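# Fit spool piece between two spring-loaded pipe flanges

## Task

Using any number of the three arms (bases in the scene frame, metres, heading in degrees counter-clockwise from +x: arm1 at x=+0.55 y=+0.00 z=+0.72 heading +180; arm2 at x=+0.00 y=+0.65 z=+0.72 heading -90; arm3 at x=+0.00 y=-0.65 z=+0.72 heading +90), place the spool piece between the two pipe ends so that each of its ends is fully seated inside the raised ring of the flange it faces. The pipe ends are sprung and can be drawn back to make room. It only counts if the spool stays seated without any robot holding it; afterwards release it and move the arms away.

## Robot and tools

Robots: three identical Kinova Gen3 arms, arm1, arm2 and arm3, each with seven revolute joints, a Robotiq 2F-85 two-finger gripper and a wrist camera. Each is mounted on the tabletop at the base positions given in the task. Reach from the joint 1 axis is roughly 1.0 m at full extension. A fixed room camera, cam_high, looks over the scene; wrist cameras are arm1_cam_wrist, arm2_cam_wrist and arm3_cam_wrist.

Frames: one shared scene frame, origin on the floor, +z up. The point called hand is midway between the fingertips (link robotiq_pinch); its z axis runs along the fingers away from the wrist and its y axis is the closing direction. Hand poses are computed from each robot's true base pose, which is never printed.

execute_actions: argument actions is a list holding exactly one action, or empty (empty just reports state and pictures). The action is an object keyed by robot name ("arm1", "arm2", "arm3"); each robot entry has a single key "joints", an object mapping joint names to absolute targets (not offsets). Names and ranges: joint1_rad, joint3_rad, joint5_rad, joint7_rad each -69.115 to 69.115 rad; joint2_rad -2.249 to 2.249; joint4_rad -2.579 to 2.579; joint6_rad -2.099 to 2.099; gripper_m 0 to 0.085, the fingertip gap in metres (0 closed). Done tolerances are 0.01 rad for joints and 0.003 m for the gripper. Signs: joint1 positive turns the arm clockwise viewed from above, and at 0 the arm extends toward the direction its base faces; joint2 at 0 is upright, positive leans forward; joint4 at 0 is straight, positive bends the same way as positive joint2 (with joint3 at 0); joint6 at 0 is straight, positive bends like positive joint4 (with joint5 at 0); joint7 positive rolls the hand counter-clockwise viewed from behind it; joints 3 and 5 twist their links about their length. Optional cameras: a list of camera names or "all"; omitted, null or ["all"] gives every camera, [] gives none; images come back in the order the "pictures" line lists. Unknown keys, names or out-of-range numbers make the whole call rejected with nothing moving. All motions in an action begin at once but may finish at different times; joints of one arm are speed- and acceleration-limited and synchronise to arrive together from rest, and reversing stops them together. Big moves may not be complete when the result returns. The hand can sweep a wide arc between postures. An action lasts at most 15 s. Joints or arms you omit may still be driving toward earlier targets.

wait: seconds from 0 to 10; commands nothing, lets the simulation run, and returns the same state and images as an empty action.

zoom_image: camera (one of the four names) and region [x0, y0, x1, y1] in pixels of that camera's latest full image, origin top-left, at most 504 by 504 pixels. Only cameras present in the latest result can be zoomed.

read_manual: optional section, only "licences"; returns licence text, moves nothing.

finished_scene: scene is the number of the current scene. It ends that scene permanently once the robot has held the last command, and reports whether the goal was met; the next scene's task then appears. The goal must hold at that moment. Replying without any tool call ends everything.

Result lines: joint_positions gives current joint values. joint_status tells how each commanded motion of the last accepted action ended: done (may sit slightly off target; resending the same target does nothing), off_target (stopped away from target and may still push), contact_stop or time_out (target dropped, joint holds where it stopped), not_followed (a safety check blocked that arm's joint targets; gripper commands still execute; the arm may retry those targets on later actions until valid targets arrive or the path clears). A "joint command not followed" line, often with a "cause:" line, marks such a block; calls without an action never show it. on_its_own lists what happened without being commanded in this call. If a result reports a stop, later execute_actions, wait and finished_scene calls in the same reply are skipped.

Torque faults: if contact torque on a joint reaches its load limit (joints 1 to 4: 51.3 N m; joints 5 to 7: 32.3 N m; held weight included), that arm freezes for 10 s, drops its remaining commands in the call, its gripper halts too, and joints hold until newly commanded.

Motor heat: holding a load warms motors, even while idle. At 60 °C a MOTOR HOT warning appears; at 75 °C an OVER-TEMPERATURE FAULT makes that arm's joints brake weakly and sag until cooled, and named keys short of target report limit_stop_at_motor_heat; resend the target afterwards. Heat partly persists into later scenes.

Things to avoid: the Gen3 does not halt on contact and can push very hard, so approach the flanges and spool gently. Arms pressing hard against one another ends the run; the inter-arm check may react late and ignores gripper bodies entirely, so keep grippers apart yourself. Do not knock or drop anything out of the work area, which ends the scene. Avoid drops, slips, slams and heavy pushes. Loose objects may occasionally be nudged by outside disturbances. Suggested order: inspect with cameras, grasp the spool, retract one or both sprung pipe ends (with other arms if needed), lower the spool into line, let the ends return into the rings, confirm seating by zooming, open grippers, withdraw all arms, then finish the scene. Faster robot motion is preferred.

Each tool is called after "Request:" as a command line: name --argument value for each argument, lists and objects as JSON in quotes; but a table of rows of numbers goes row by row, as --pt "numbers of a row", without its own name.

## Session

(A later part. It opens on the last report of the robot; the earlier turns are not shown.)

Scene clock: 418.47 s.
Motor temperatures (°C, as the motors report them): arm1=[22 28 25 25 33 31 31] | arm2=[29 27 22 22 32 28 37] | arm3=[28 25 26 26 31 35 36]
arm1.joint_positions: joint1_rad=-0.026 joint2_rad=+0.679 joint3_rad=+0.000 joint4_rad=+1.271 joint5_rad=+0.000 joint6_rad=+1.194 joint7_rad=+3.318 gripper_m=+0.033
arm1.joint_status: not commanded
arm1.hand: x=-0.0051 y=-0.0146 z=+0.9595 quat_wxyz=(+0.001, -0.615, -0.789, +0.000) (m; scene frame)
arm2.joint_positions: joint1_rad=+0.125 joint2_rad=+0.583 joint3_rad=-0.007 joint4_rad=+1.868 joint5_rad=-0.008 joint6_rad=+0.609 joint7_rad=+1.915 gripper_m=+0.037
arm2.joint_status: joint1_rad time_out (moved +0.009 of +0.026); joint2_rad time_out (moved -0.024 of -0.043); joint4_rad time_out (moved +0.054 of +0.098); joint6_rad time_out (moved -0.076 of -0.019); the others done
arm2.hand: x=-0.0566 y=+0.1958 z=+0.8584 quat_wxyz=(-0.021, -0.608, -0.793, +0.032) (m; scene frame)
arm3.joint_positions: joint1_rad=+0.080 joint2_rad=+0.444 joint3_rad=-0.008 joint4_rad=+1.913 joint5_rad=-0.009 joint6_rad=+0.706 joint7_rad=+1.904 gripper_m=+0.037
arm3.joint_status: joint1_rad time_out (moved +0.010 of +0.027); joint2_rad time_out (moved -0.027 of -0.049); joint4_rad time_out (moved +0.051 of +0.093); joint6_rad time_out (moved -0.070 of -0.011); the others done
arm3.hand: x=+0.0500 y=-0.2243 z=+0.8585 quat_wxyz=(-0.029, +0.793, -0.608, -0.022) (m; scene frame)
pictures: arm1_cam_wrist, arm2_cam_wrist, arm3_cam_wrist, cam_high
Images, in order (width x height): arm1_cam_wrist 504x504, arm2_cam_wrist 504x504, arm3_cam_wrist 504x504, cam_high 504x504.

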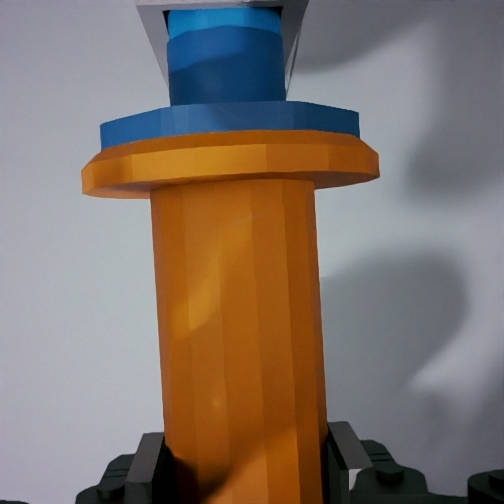

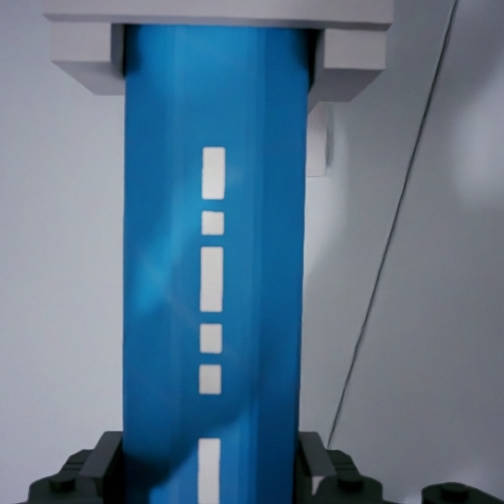

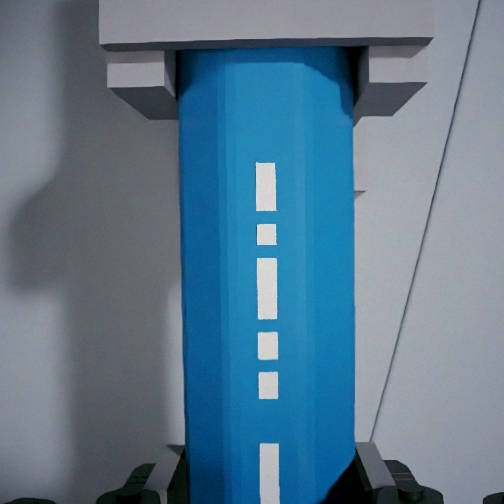

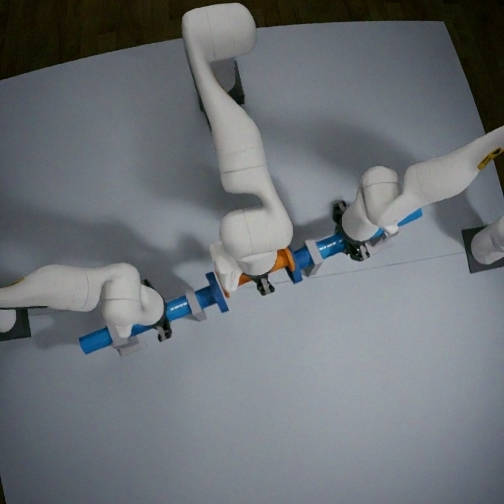

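Request:
execute_actions --actions '[{"arm1":{"joints":{"joint2_rad":0.7121,"joint4_rad":1.324,"joint6_rad":1.1055}}}]'

Scene clock: 529.70 s.
Motor temperatures (°C, as the motors report them): arm1=[22 29 25 25 33 31 31] | arm2=[29 28 22 22 32 28 37] | arm3=[28 26 27 26 31 35 36]
arm1.joint_positions: joint1_rad=-0.026 joint2_rad=+0.714 joint3_rad=+0.000 joint4_rad=+1.325 joint5_rad=+0.000 joint6_rad=+1.105 joint7_rad=+3.318 gripper_m=+0.033
arm1.joint_status: all done
arm1.hand: x=-0.0051 y=-0.0146 z=+0.9245 quat_wxyz=(+0.001, -0.615, -0.789, +0.000) (m; scene frame)
arm2.joint_positions: joint1_rad=+0.125 joint2_rad=+0.583 joint3_rad=-0.007 joint4_rad=+1.868 joint5_rad=-0.008 joint6_rad=+0.609 joint7_rad=+1.915 gripper_m=+0.037
arm2.joint_status: not commanded
arm2.hand: x=-0.0566 y=+0.1958 z=+0.8584 quat_wxyz=(-0.021, -0.608, -0.793, +0.032) (m; scene frame)
arm3.joint_positions: joint1_rad=+0.080 joint2_rad=+0.444 joint3_rad=-0.008 joint4_rad=+1.913 joint5_rad=-0.009 joint6_rad=+0.706 joint7_rad=+1.904 gripper_m=+0.037
arm3.joint_status: not commanded
arm3.hand: x=+0.0500 y=-0.2243 z=+0.8585 quat_wxyz=(-0.029, +0.793, -0.608, -0.022) (m; scene frame)
pictures: arm1_cam_wrist, arm2_cam_wrist, arm3_cam_wrist, cam_high
Images, in order (width x height): arm1_cam_wrist 504x504, arm2_cam_wrist 504x504, arm3_cam_wrist 504x504, cam_high 504x504.

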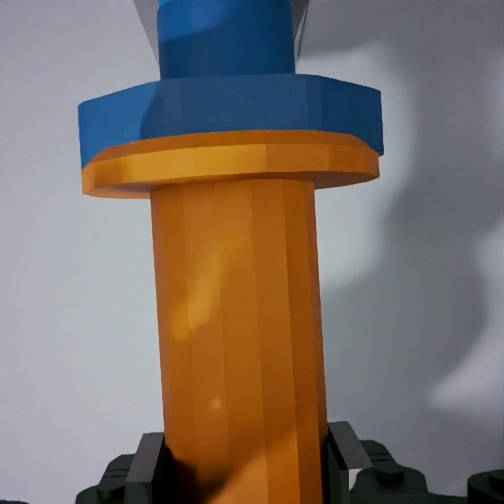

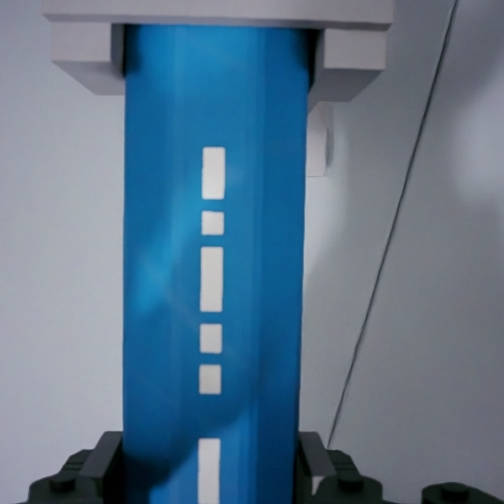

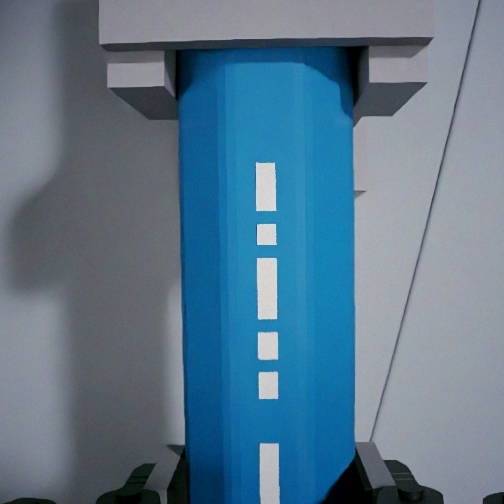

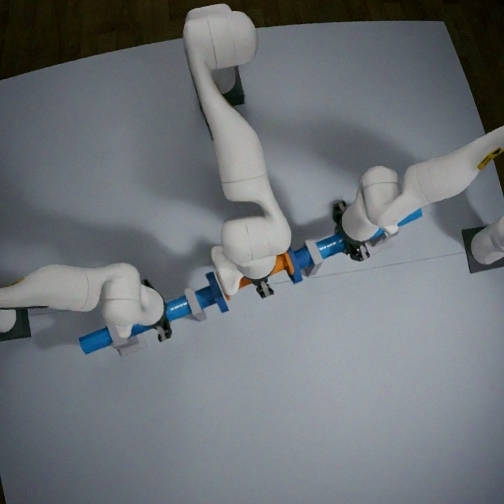

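Request:
zoom_image --camera "arm1_cam_wrist" --region '[60, 60, 220, 220]'

Request:
zoom_image --camera "arm1_cam_wrist" --region '[260, 60, 420, 220]'

Request:
zoom_image --camera "cam_high" --region '[250, 230, 330, 300]'

Region (60, 60, 220, 220) of arm1_cam_wrist's 504x504 image, scaled by 3.150.

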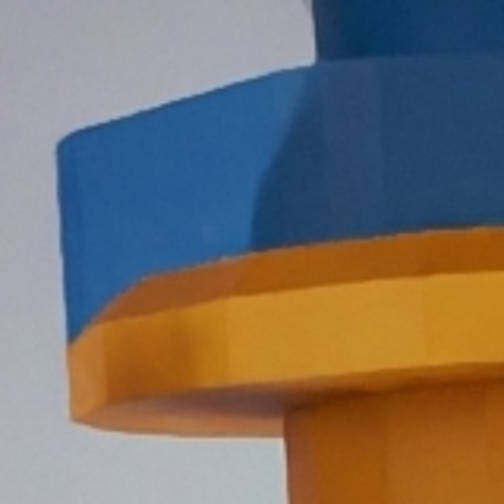

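Region (260, 60, 420, 220) of arm1_cam_wrist's 504x504 image, scaled by 3.150.

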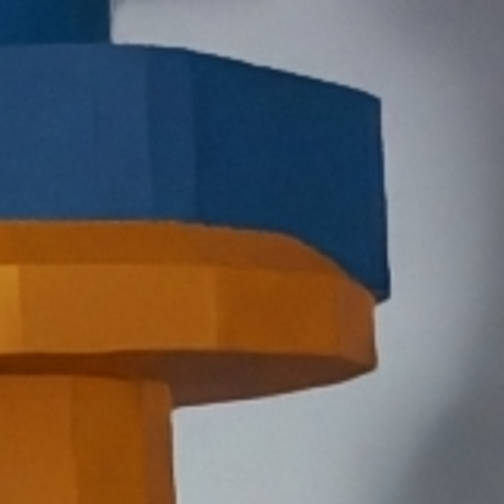

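Region (250, 230, 330, 300) of cam_high's 504x504 image, scaled by 6.300, with more detail than that image has; it fills the top 441 rows of this view, and the rest is white.

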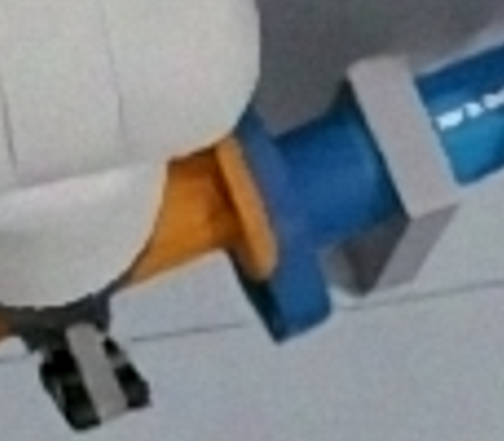

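Request:
execute_actions --actions '[{"arm1":{"joints":{"joint2_rad":0.7853,"joint4_rad":1.3916,"joint6_rad":0.9647}}}]' --cameras '["arm1_cam_wrist","cam_high"]'

Scene clock: 583.63 s.
Motor temperatures (°C, as the motors report them): arm1=[22 30 25 25 33 31 31] | arm2=[29 28 22 22 32 28 37] | arm3=[29 26 27 26 31 35 36]
arm1.joint_positions: joint1_rad=-0.026 joint2_rad=+0.787 joint3_rad=+0.000 joint4_rad=+1.392 joint5_rad=+0.000 joint6_rad=+0.965 joint7_rad=+3.318 gripper_m=+0.033
arm1.joint_status: all done
arm1.hand: x=-0.0052 y=-0.0145 z=+0.8656 quat_wxyz=(+0.001, -0.615, -0.789, +0.000) (m; scene frame)
arm2.joint_positions: joint1_rad=+0.125 joint2_rad=+0.583 joint3_rad=-0.007 joint4_rad=+1.868 joint5_rad=-0.008 joint6_rad=+0.609 joint7_rad=+1.915 gripper_m=+0.037
arm2.joint_status: not commanded
arm2.hand: x=-0.0566 y=+0.1958 z=+0.8584 quat_wxyz=(-0.021, -0.608, -0.793, +0.032) (m; scene frame)
arm3.joint_positions: joint1_rad=+0.080 joint2_rad=+0.444 joint3_rad=-0.008 joint4_rad=+1.913 joint5_rad=-0.009 joint6_rad=+0.706 joint7_rad=+1.904 gripper_m=+0.037
arm3.joint_status: not commanded
arm3.hand: x=+0.0500 y=-0.2243 z=+0.8585 quat_wxyz=(-0.029, +0.793, -0.608, -0.022) (m; scene frame)
pictures: arm1_cam_wrist, cam_high
Images, in order (width x height): arm1_cam_wrist 504x504, cam_high 504x504.

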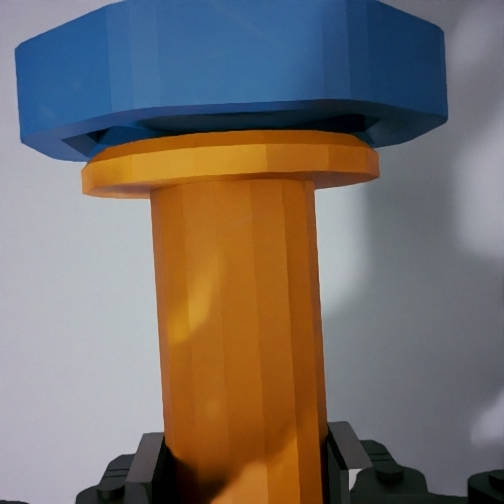

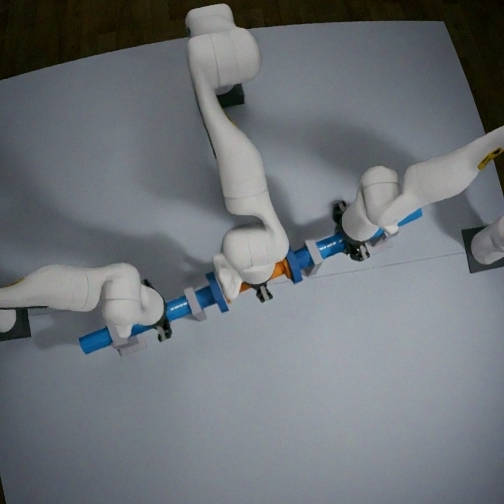

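Request:
zoom_image --camera "arm1_cam_wrist" --region '[0, 60, 250, 230]'

Request:
zoom_image --camera "arm1_cam_wrist" --region '[230, 60, 480, 230]'

Request:
zoom_image --camera "cam_high" --region '[200, 240, 320, 320]'

Region (0, 60, 250, 230) of arm1_cam_wrist's 504x504 image, scaled by 2.016; it fills the top 343 rows of this view, and the rest is white.

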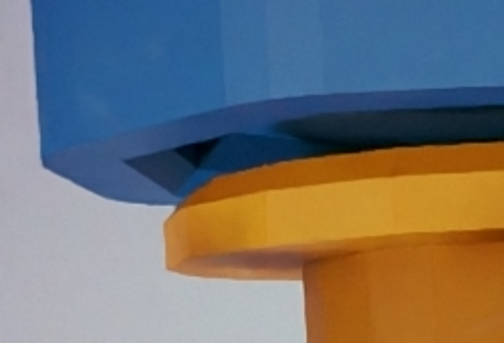

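Region (230, 60, 480, 230) of arm1_cam_wrist's 504x504 image, scaled by 2.016; it fills the top 343 rows of this view, and the rest is white.

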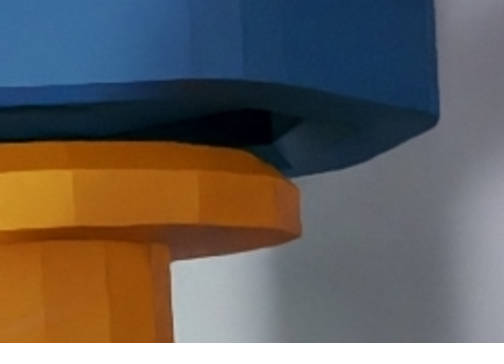

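Region (200, 240, 320, 320) of cam_high's 504x504 image, scaled by 4.200, with more detail than that image has.

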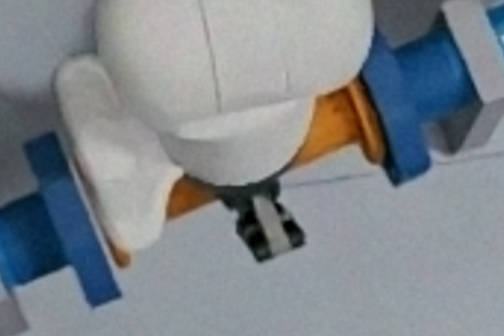

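Request:
execute_actions --actions '[{"arm2":{"joints":{"joint1_rad":0.1071,"joint2_rad":0.635,"joint3_rad":0,"joint4_rad":1.7576,"joint5_rad":0,"joint6_rad":0.749,"joint7_rad":1.8851}},"arm3":{"joints":{"joint1_rad":0.0616,"joint2_rad":0.5022,"joint3_rad":0,"joint4_rad":1.8078,"joint5_rad":0,"joint6_rad":0.8316,"joint7_rad":1.8732}}}]'

Scene clock: 612.03 s.
Motor temperatures (°C, as the motors report them): arm1=[22 30 25 25 33 31 31] | arm2=[29 28 22 22 32 28 37] | arm3=[29 26 27 26 32 35 36]
arm1.joint_positions: joint1_rad=-0.025 joint2_rad=+0.794 joint3_rad=+0.001 joint4_rad=+1.394 joint5_rad=+0.001 joint6_rad=+0.962 joint7_rad=+3.318 gripper_m=+0.033
arm1.joint_status: not commanded
arm1.hand: x=-0.0040 y=-0.0133 z=+0.8616 quat_wxyz=(-0.001, -0.615, -0.788, -0.003) (m; scene frame)
arm2.joint_positions: joint1_rad=+0.107 joint2_rad=+0.633 joint3_rad=+0.000 joint4_rad=+1.757 joint5_rad=+0.000 joint6_rad=+0.748 joint7_rad=+1.885 gripper_m=+0.037
arm2.joint_status: all done
arm2.hand: x=-0.0538 y=+0.1877 z=+0.8579 quat_wxyz=(+0.004, -0.613, -0.790, +0.002) (m; scene frame)
arm3.joint_positions: joint1_rad=+0.062 joint2_rad=+0.500 joint3_rad=+0.000 joint4_rad=+1.808 joint5_rad=-0.001 joint6_rad=+0.832 joint7_rad=+1.873 gripper_m=+0.037
arm3.joint_status: all done
arm3.hand: x=+0.0478 y=-0.2165 z=+0.8579 quat_wxyz=(+0.001, +0.789, -0.615, +0.003) (m; scene frame)
pictures: arm1_cam_wrist, arm2_cam_wrist, arm3_cam_wrist, cam_high
Images, in order (width x height): arm1_cam_wrist 504x504, arm2_cam_wrist 504x504, arm3_cam_wrist 504x504, cam_high 504x504.

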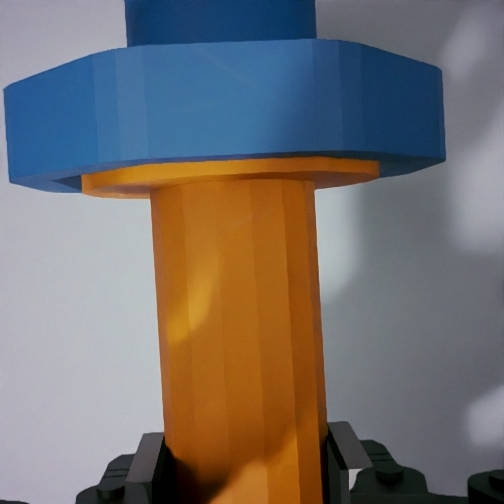

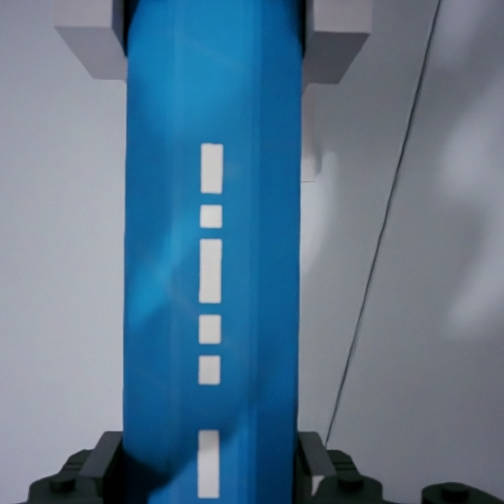

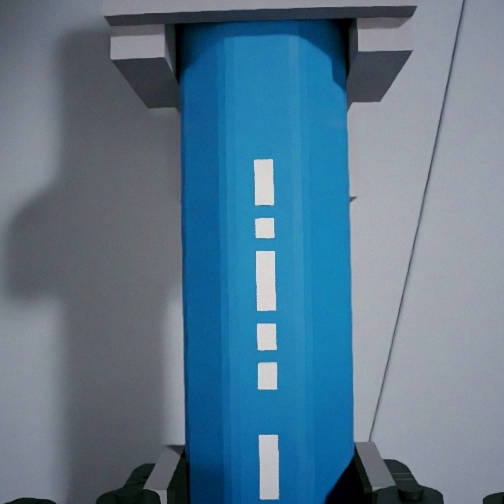

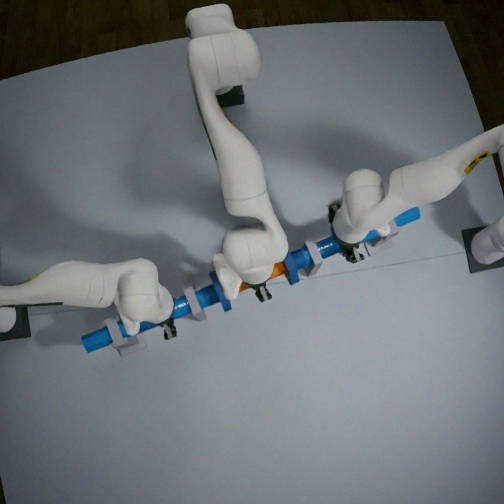

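Request:
zoom_image --camera "arm1_cam_wrist" --region '[0, 100, 250, 230]'

Request:
zoom_image --camera "cam_high" --region '[200, 240, 320, 320]'

Region (0, 100, 250, 230) of arm1_cam_wrist's 504x504 image, scaled by 2.016; it fills the top 262 rows of this view, and the rest is white.

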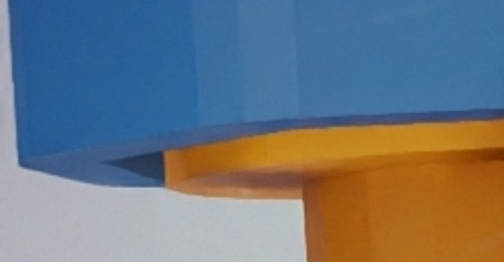

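Region (200, 240, 320, 320) of cam_high's 504x504 image, scaled by 4.200, with more detail than that image has.

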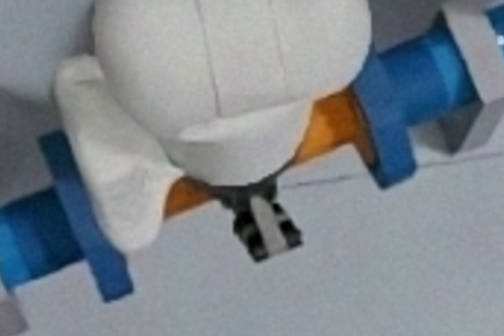

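Request:
execute_actions --actions '[{"arm1":{"joints":{"joint1_rad":-0.0228,"joint2_rad":0.7907,"joint4_rad":1.4052,"joint6_rad":0.9457,"joint7_rad":3.3204}},"arm2":{"joints":{"joint1_rad":0.1026,"joint2_rad":0.6459,"joint4_rad":1.734,"joint6_rad":0.7617,"joint7_rad":1.8804}},"arm3":{"joints":{"joint1_rad":0.057,"joint2_rad":0.5141,"joint4_rad":1.7855,"joint6_rad":0.842,"joint7_rad":1.8684}}}]'

Scene clock: 634.53 s.
Motor temperatures (°C, as the motors report them): arm1=[22 31 25 25 33 31 31] | arm2=[29 28 22 22 32 28 37] | arm3=[28 26 27 26 31 35 36]
arm1.joint_positions: joint1_rad=-0.023 joint2_rad=+0.791 joint3_rad=+0.000 joint4_rad=+1.405 joint5_rad=-0.001 joint6_rad=+0.946 joint7_rad=+3.319 gripper_m=+0.033
arm1.joint_status: all done
arm1.hand: x=-0.0042 y=-0.0129 z=+0.8602 quat_wxyz=(+0.002, -0.615, -0.788, +0.001) (m; scene frame)
arm2.joint_positions: joint1_rad=+0.104 joint2_rad=+0.642 joint3_rad=+0.001 joint4_rad=+1.739 joint5_rad=+0.001 joint6_rad=+0.768 joint7_rad=+1.881 gripper_m=+0.037
arm2.joint_status: all done
arm2.hand: x=-0.0534 y=+0.1855 z=+0.8578 quat_wxyz=(+0.007, -0.614, -0.790, -0.002) (m; scene frame)
arm3.joint_positions: joint1_rad=+0.058 joint2_rad=+0.510 joint3_rad=+0.001 joint4_rad=+1.790 joint5_rad=+0.002 joint6_rad=+0.848 joint7_rad=+1.869 gripper_m=+0.037
arm3.joint_status: all done
arm3.hand: x=+0.0473 y=-0.2133 z=+0.8578 quat_wxyz=(+0.004, +0.789, -0.614, +0.006) (m; scene frame)
pictures: arm1_cam_wrist, arm2_cam_wrist, arm3_cam_wrist, cam_high
Images, in order (width x height): arm1_cam_wrist 504x504, arm2_cam_wrist 504x504, arm3_cam_wrist 504x504, cam_high 504x504.

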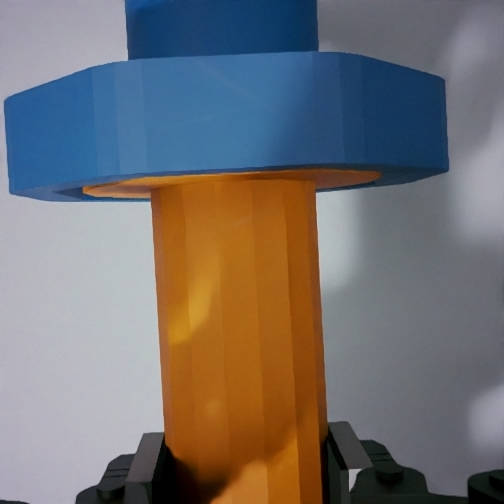

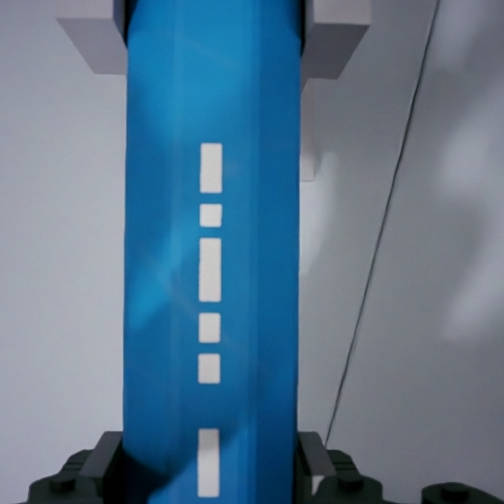

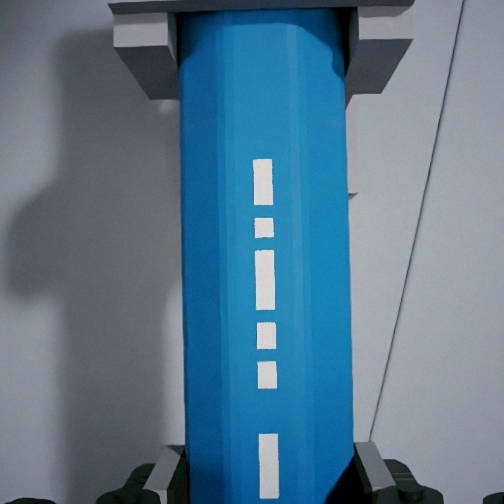

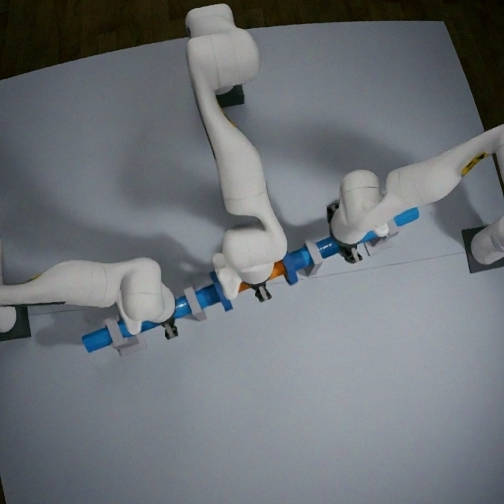

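Request:
execute_actions --actions '[{"arm1":{"joints":{"gripper_m":0.085}},"arm2":{"joints":{"gripper_m":0.085}},"arm3":{"joints":{"gripper_m":0.085}}}]'

Scene clock: 638.53 s.
Motor temperatures (°C, as the motors report them): arm1=[22 31 25 25 33 31 31] | arm2=[29 28 22 22 32 28 37] | arm3=[28 26 27 26 31 35 36]
arm1.joint_positions: joint1_rad=-0.023 joint2_rad=+0.791 joint3_rad=+0.000 joint4_rad=+1.405 joint5_rad=+0.000 joint6_rad=+0.946 joint7_rad=+3.320 gripper_m=+0.085
arm1.joint_status: all done
arm1.hand: x=-0.0041 y=-0.0129 z=+0.8602 quat_wxyz=(+0.002, -0.615, -0.789, +0.001) (m; scene frame)
arm2.joint_positions: joint1_rad=+0.103 joint2_rad=+0.646 joint3_rad=+0.000 joint4_rad=+1.734 joint5_rad=+0.000 joint6_rad=+0.762 joint7_rad=+1.880 gripper_m=+0.085
arm2.joint_status: all done
arm2.hand: x=-0.0525 y=+0.1818 z=+0.8571 quat_wxyz=(+0.005, -0.614, -0.789, +0.001) (m; scene frame)
arm3.joint_positions: joint1_rad=+0.057 joint2_rad=+0.514 joint3_rad=+0.000 joint4_rad=+1.785 joint5_rad=+0.000 joint6_rad=+0.842 joint7_rad=+1.868 gripper_m=+0.085
arm3.joint_status: all done
arm3.hand: x=+0.0461 y=-0.2096 z=+0.8572 quat_wxyz=(+0.001, +0.789, -0.614, +0.003) (m; scene frame)
pictures: arm1_cam_wrist, arm2_cam_wrist, arm3_cam_wrist, cam_high
Images, in order (width x height): arm1_cam_wrist 504x504, arm2_cam_wrist 504x504, arm3_cam_wrist 504x504, cam_high 504x504.

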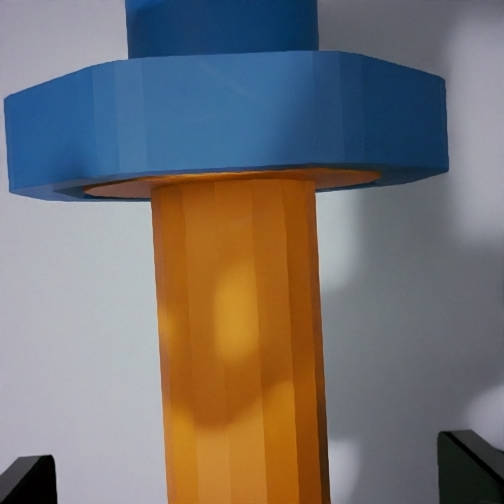

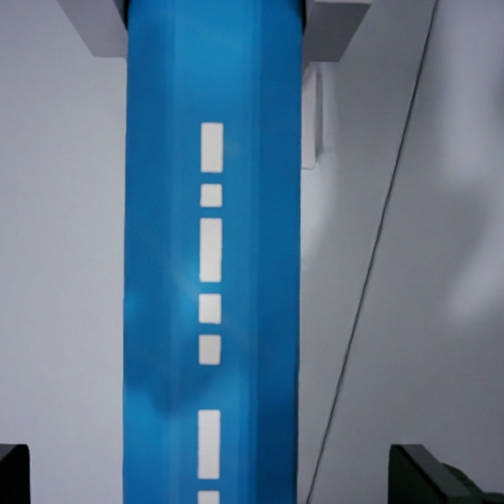

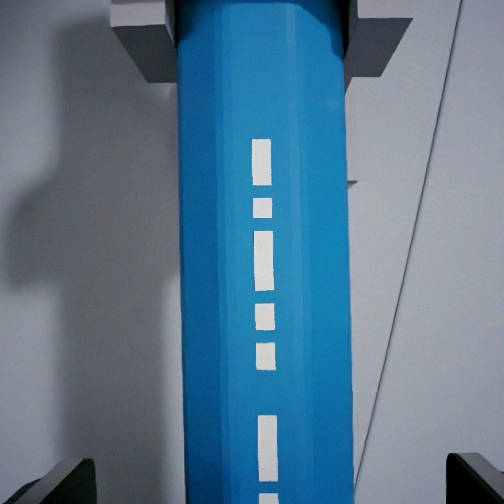

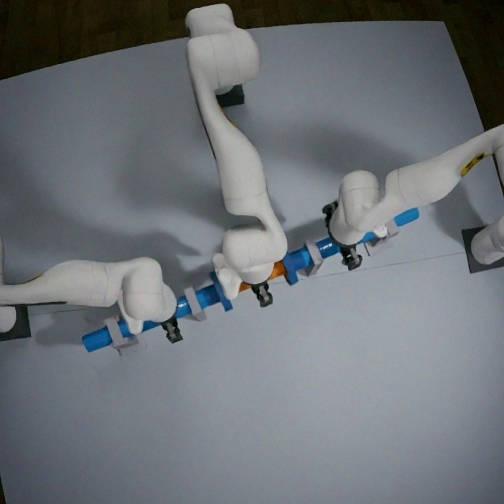

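Request:
execute_actions --actions '[{"arm1":{"joints":{"joint2_rad":0.6387,"joint4_rad":1.2068,"joint6_rad":1.2961}},"arm2":{"joints":{"joint2_rad":0.45,"joint4_rad":1.63,"joint6_rad":1.06}},"arm3":{"joints":{"joint2_rad":0.33,"joint4_rad":1.65,"joint6_rad":1.16}}}]'

Scene clock: 648.63 s.
Motor temperatures (°C, as the motors report them): arm1=[22 31 25 25 33 31 31] | arm2=[29 28 22 22 32 28 37] | arm3=[28 26 27 26 31 35 36]
arm1.joint_positions: joint1_rad=-0.023 joint2_rad=+0.639 joint3_rad=+0.000 joint4_rad=+1.207 joint5_rad=+0.000 joint6_rad=+1.296 joint7_rad=+3.320 gripper_m=+0.085
arm1.joint_status: all done
arm1.hand: x=-0.0030 y=-0.0130 z=+1.0008 quat_wxyz=(+0.002, -0.615, -0.789, +0.001) (m; scene frame)
arm2.joint_positions: joint1_rad=+0.103 joint2_rad=+0.450 joint3_rad=+0.000 joint4_rad=+1.630 joint5_rad=+0.000 joint6_rad=+1.060 joint7_rad=+1.880 gripper_m=+0.085
arm2.joint_status: all done
arm2.hand: x=-0.0507 y=+0.1934 z=+0.9742 quat_wxyz=(+0.004, -0.614, -0.789, +0.001) (m; scene frame)
arm3.joint_positions: joint1_rad=+0.057 joint2_rad=+0.330 joint3_rad=+0.000 joint4_rad=+1.650 joint5_rad=+0.000 joint6_rad=+1.160 joint7_rad=+1.868 gripper_m=+0.085
arm3.joint_status: all done
arm3.hand: x=+0.0449 y=-0.2250 z=+0.9732 quat_wxyz=(+0.001, +0.789, -0.614, +0.003) (m; scene frame)
pictures: arm1_cam_wrist, arm2_cam_wrist, arm3_cam_wrist, cam_high
Images, in order (width x height): arm1_cam_wrist 504x504, arm2_cam_wrist 504x504, arm3_cam_wrist 504x504, cam_high 504x504.

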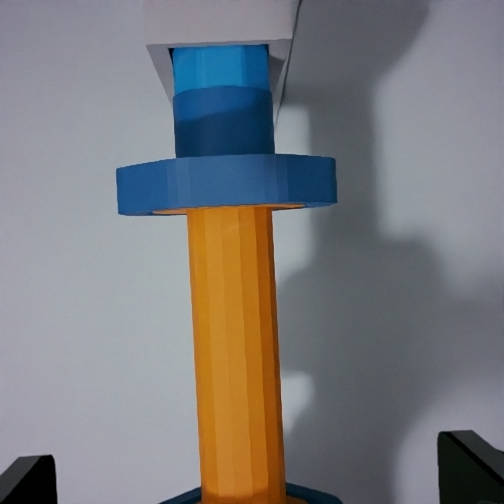

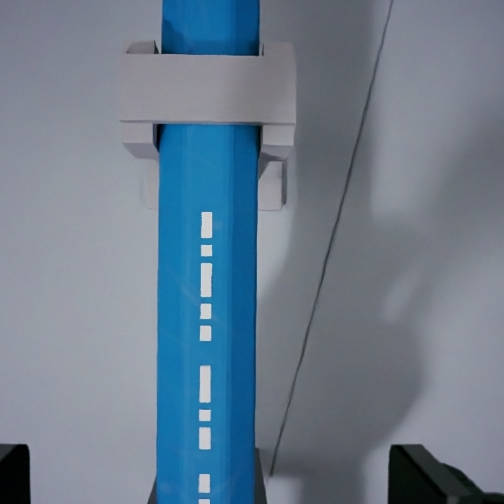

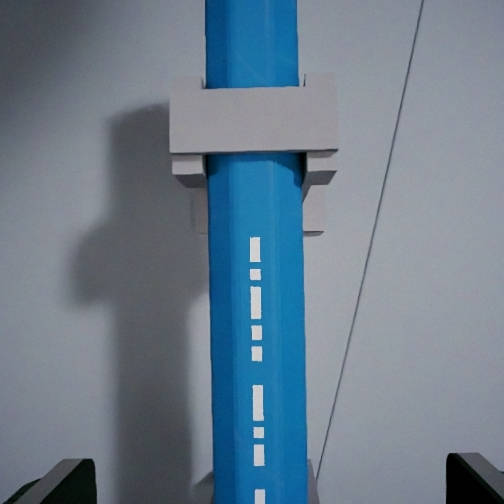

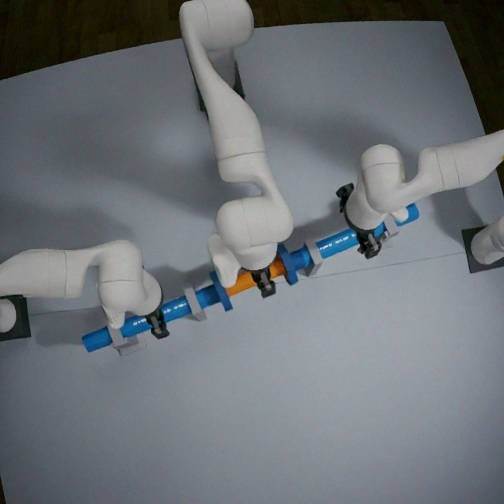

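Request:
execute_actions --actions '[{"arm1":{"joints":{"joint2_rad":0.0,"joint4_rad":1.6,"joint6_rad":1.54}},"arm2":{"joints":{"joint2_rad":-0.1,"joint4_rad":1.6,"joint6_rad":1.64}},"arm3":{"joints":{"joint2_rad":-0.15,"joint4_rad":1.6,"joint6_rad":1.69}}}]' --cameras '["cam_high"]'

Request:
zoom_image --camera "cam_high" --region '[190, 230, 330, 330]'

Scene clock: 658.63 s.
Motor temperatures (°C, as the motors report them): arm1=[22 30 25 25 33 31 31] | arm2=[29 28 22 22 32 28 37] | arm3=[28 26 27 26 31 35 36]
arm1.joint_positions: joint1_rad=-0.023 joint2_rad=+0.000 joint3_rad=+0.000 joint4_rad=+1.600 joint5_rad=+0.000 joint6_rad=+1.540 joint7_rad=+3.320 gripper_m=+0.085
arm1.joint_status: all done
arm1.hand: x=+0.2356 y=+0.0030 z=+1.1589 quat_wxyz=(+0.002, -0.615, -0.789, +0.001) (m; scene frame)
arm2.joint_positions: joint1_rad=+0.103 joint2_rad=-0.100 joint3_rad=+0.000 joint4_rad=+1.600 joint5_rad=+0.000 joint6_rad=+1.640 joint7_rad=+1.880 gripper_m=+0.085
arm2.joint_status: all done
arm2.hand: x=-0.0376 y=+0.3780 z=+1.1903 quat_wxyz=(+0.004, -0.614, -0.789, +0.001) (m; scene frame)
arm3.joint_positions: joint1_rad=+0.057 joint2_rad=-0.150 joint3_rad=+0.000 joint4_rad=+1.600 joint5_rad=+0.000 joint6_rad=+1.690 joint7_rad=+1.868 gripper_m=+0.085
arm3.joint_status: all done
arm3.hand: x=+0.0356 y=-0.3992 z=+1.1552 quat_wxyz=(+0.001, +0.789, -0.614, +0.003) (m; scene frame)
pictures: cam_high
Images, in order (width x height): cam_high 504x504.

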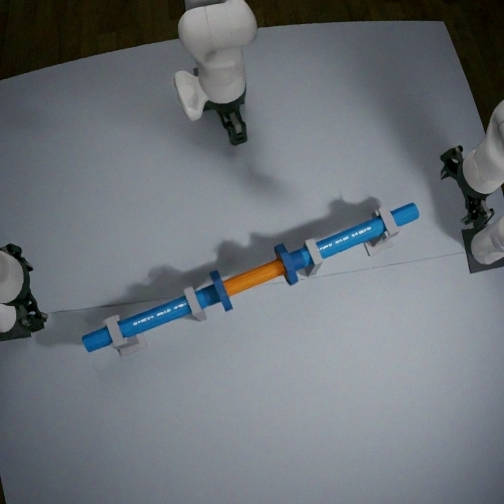

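Region (190, 230, 330, 330) of cam_high's 504x504 image, scaled by 3.600, with more detail than that image has; it fills the top 360 rows of this view, and the rest is white.

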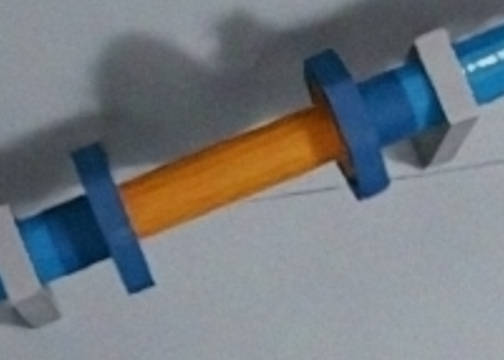

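Both ends are seated inside the rings.

Request:
finished_scene --scene 1

The scene is finished: the task was done.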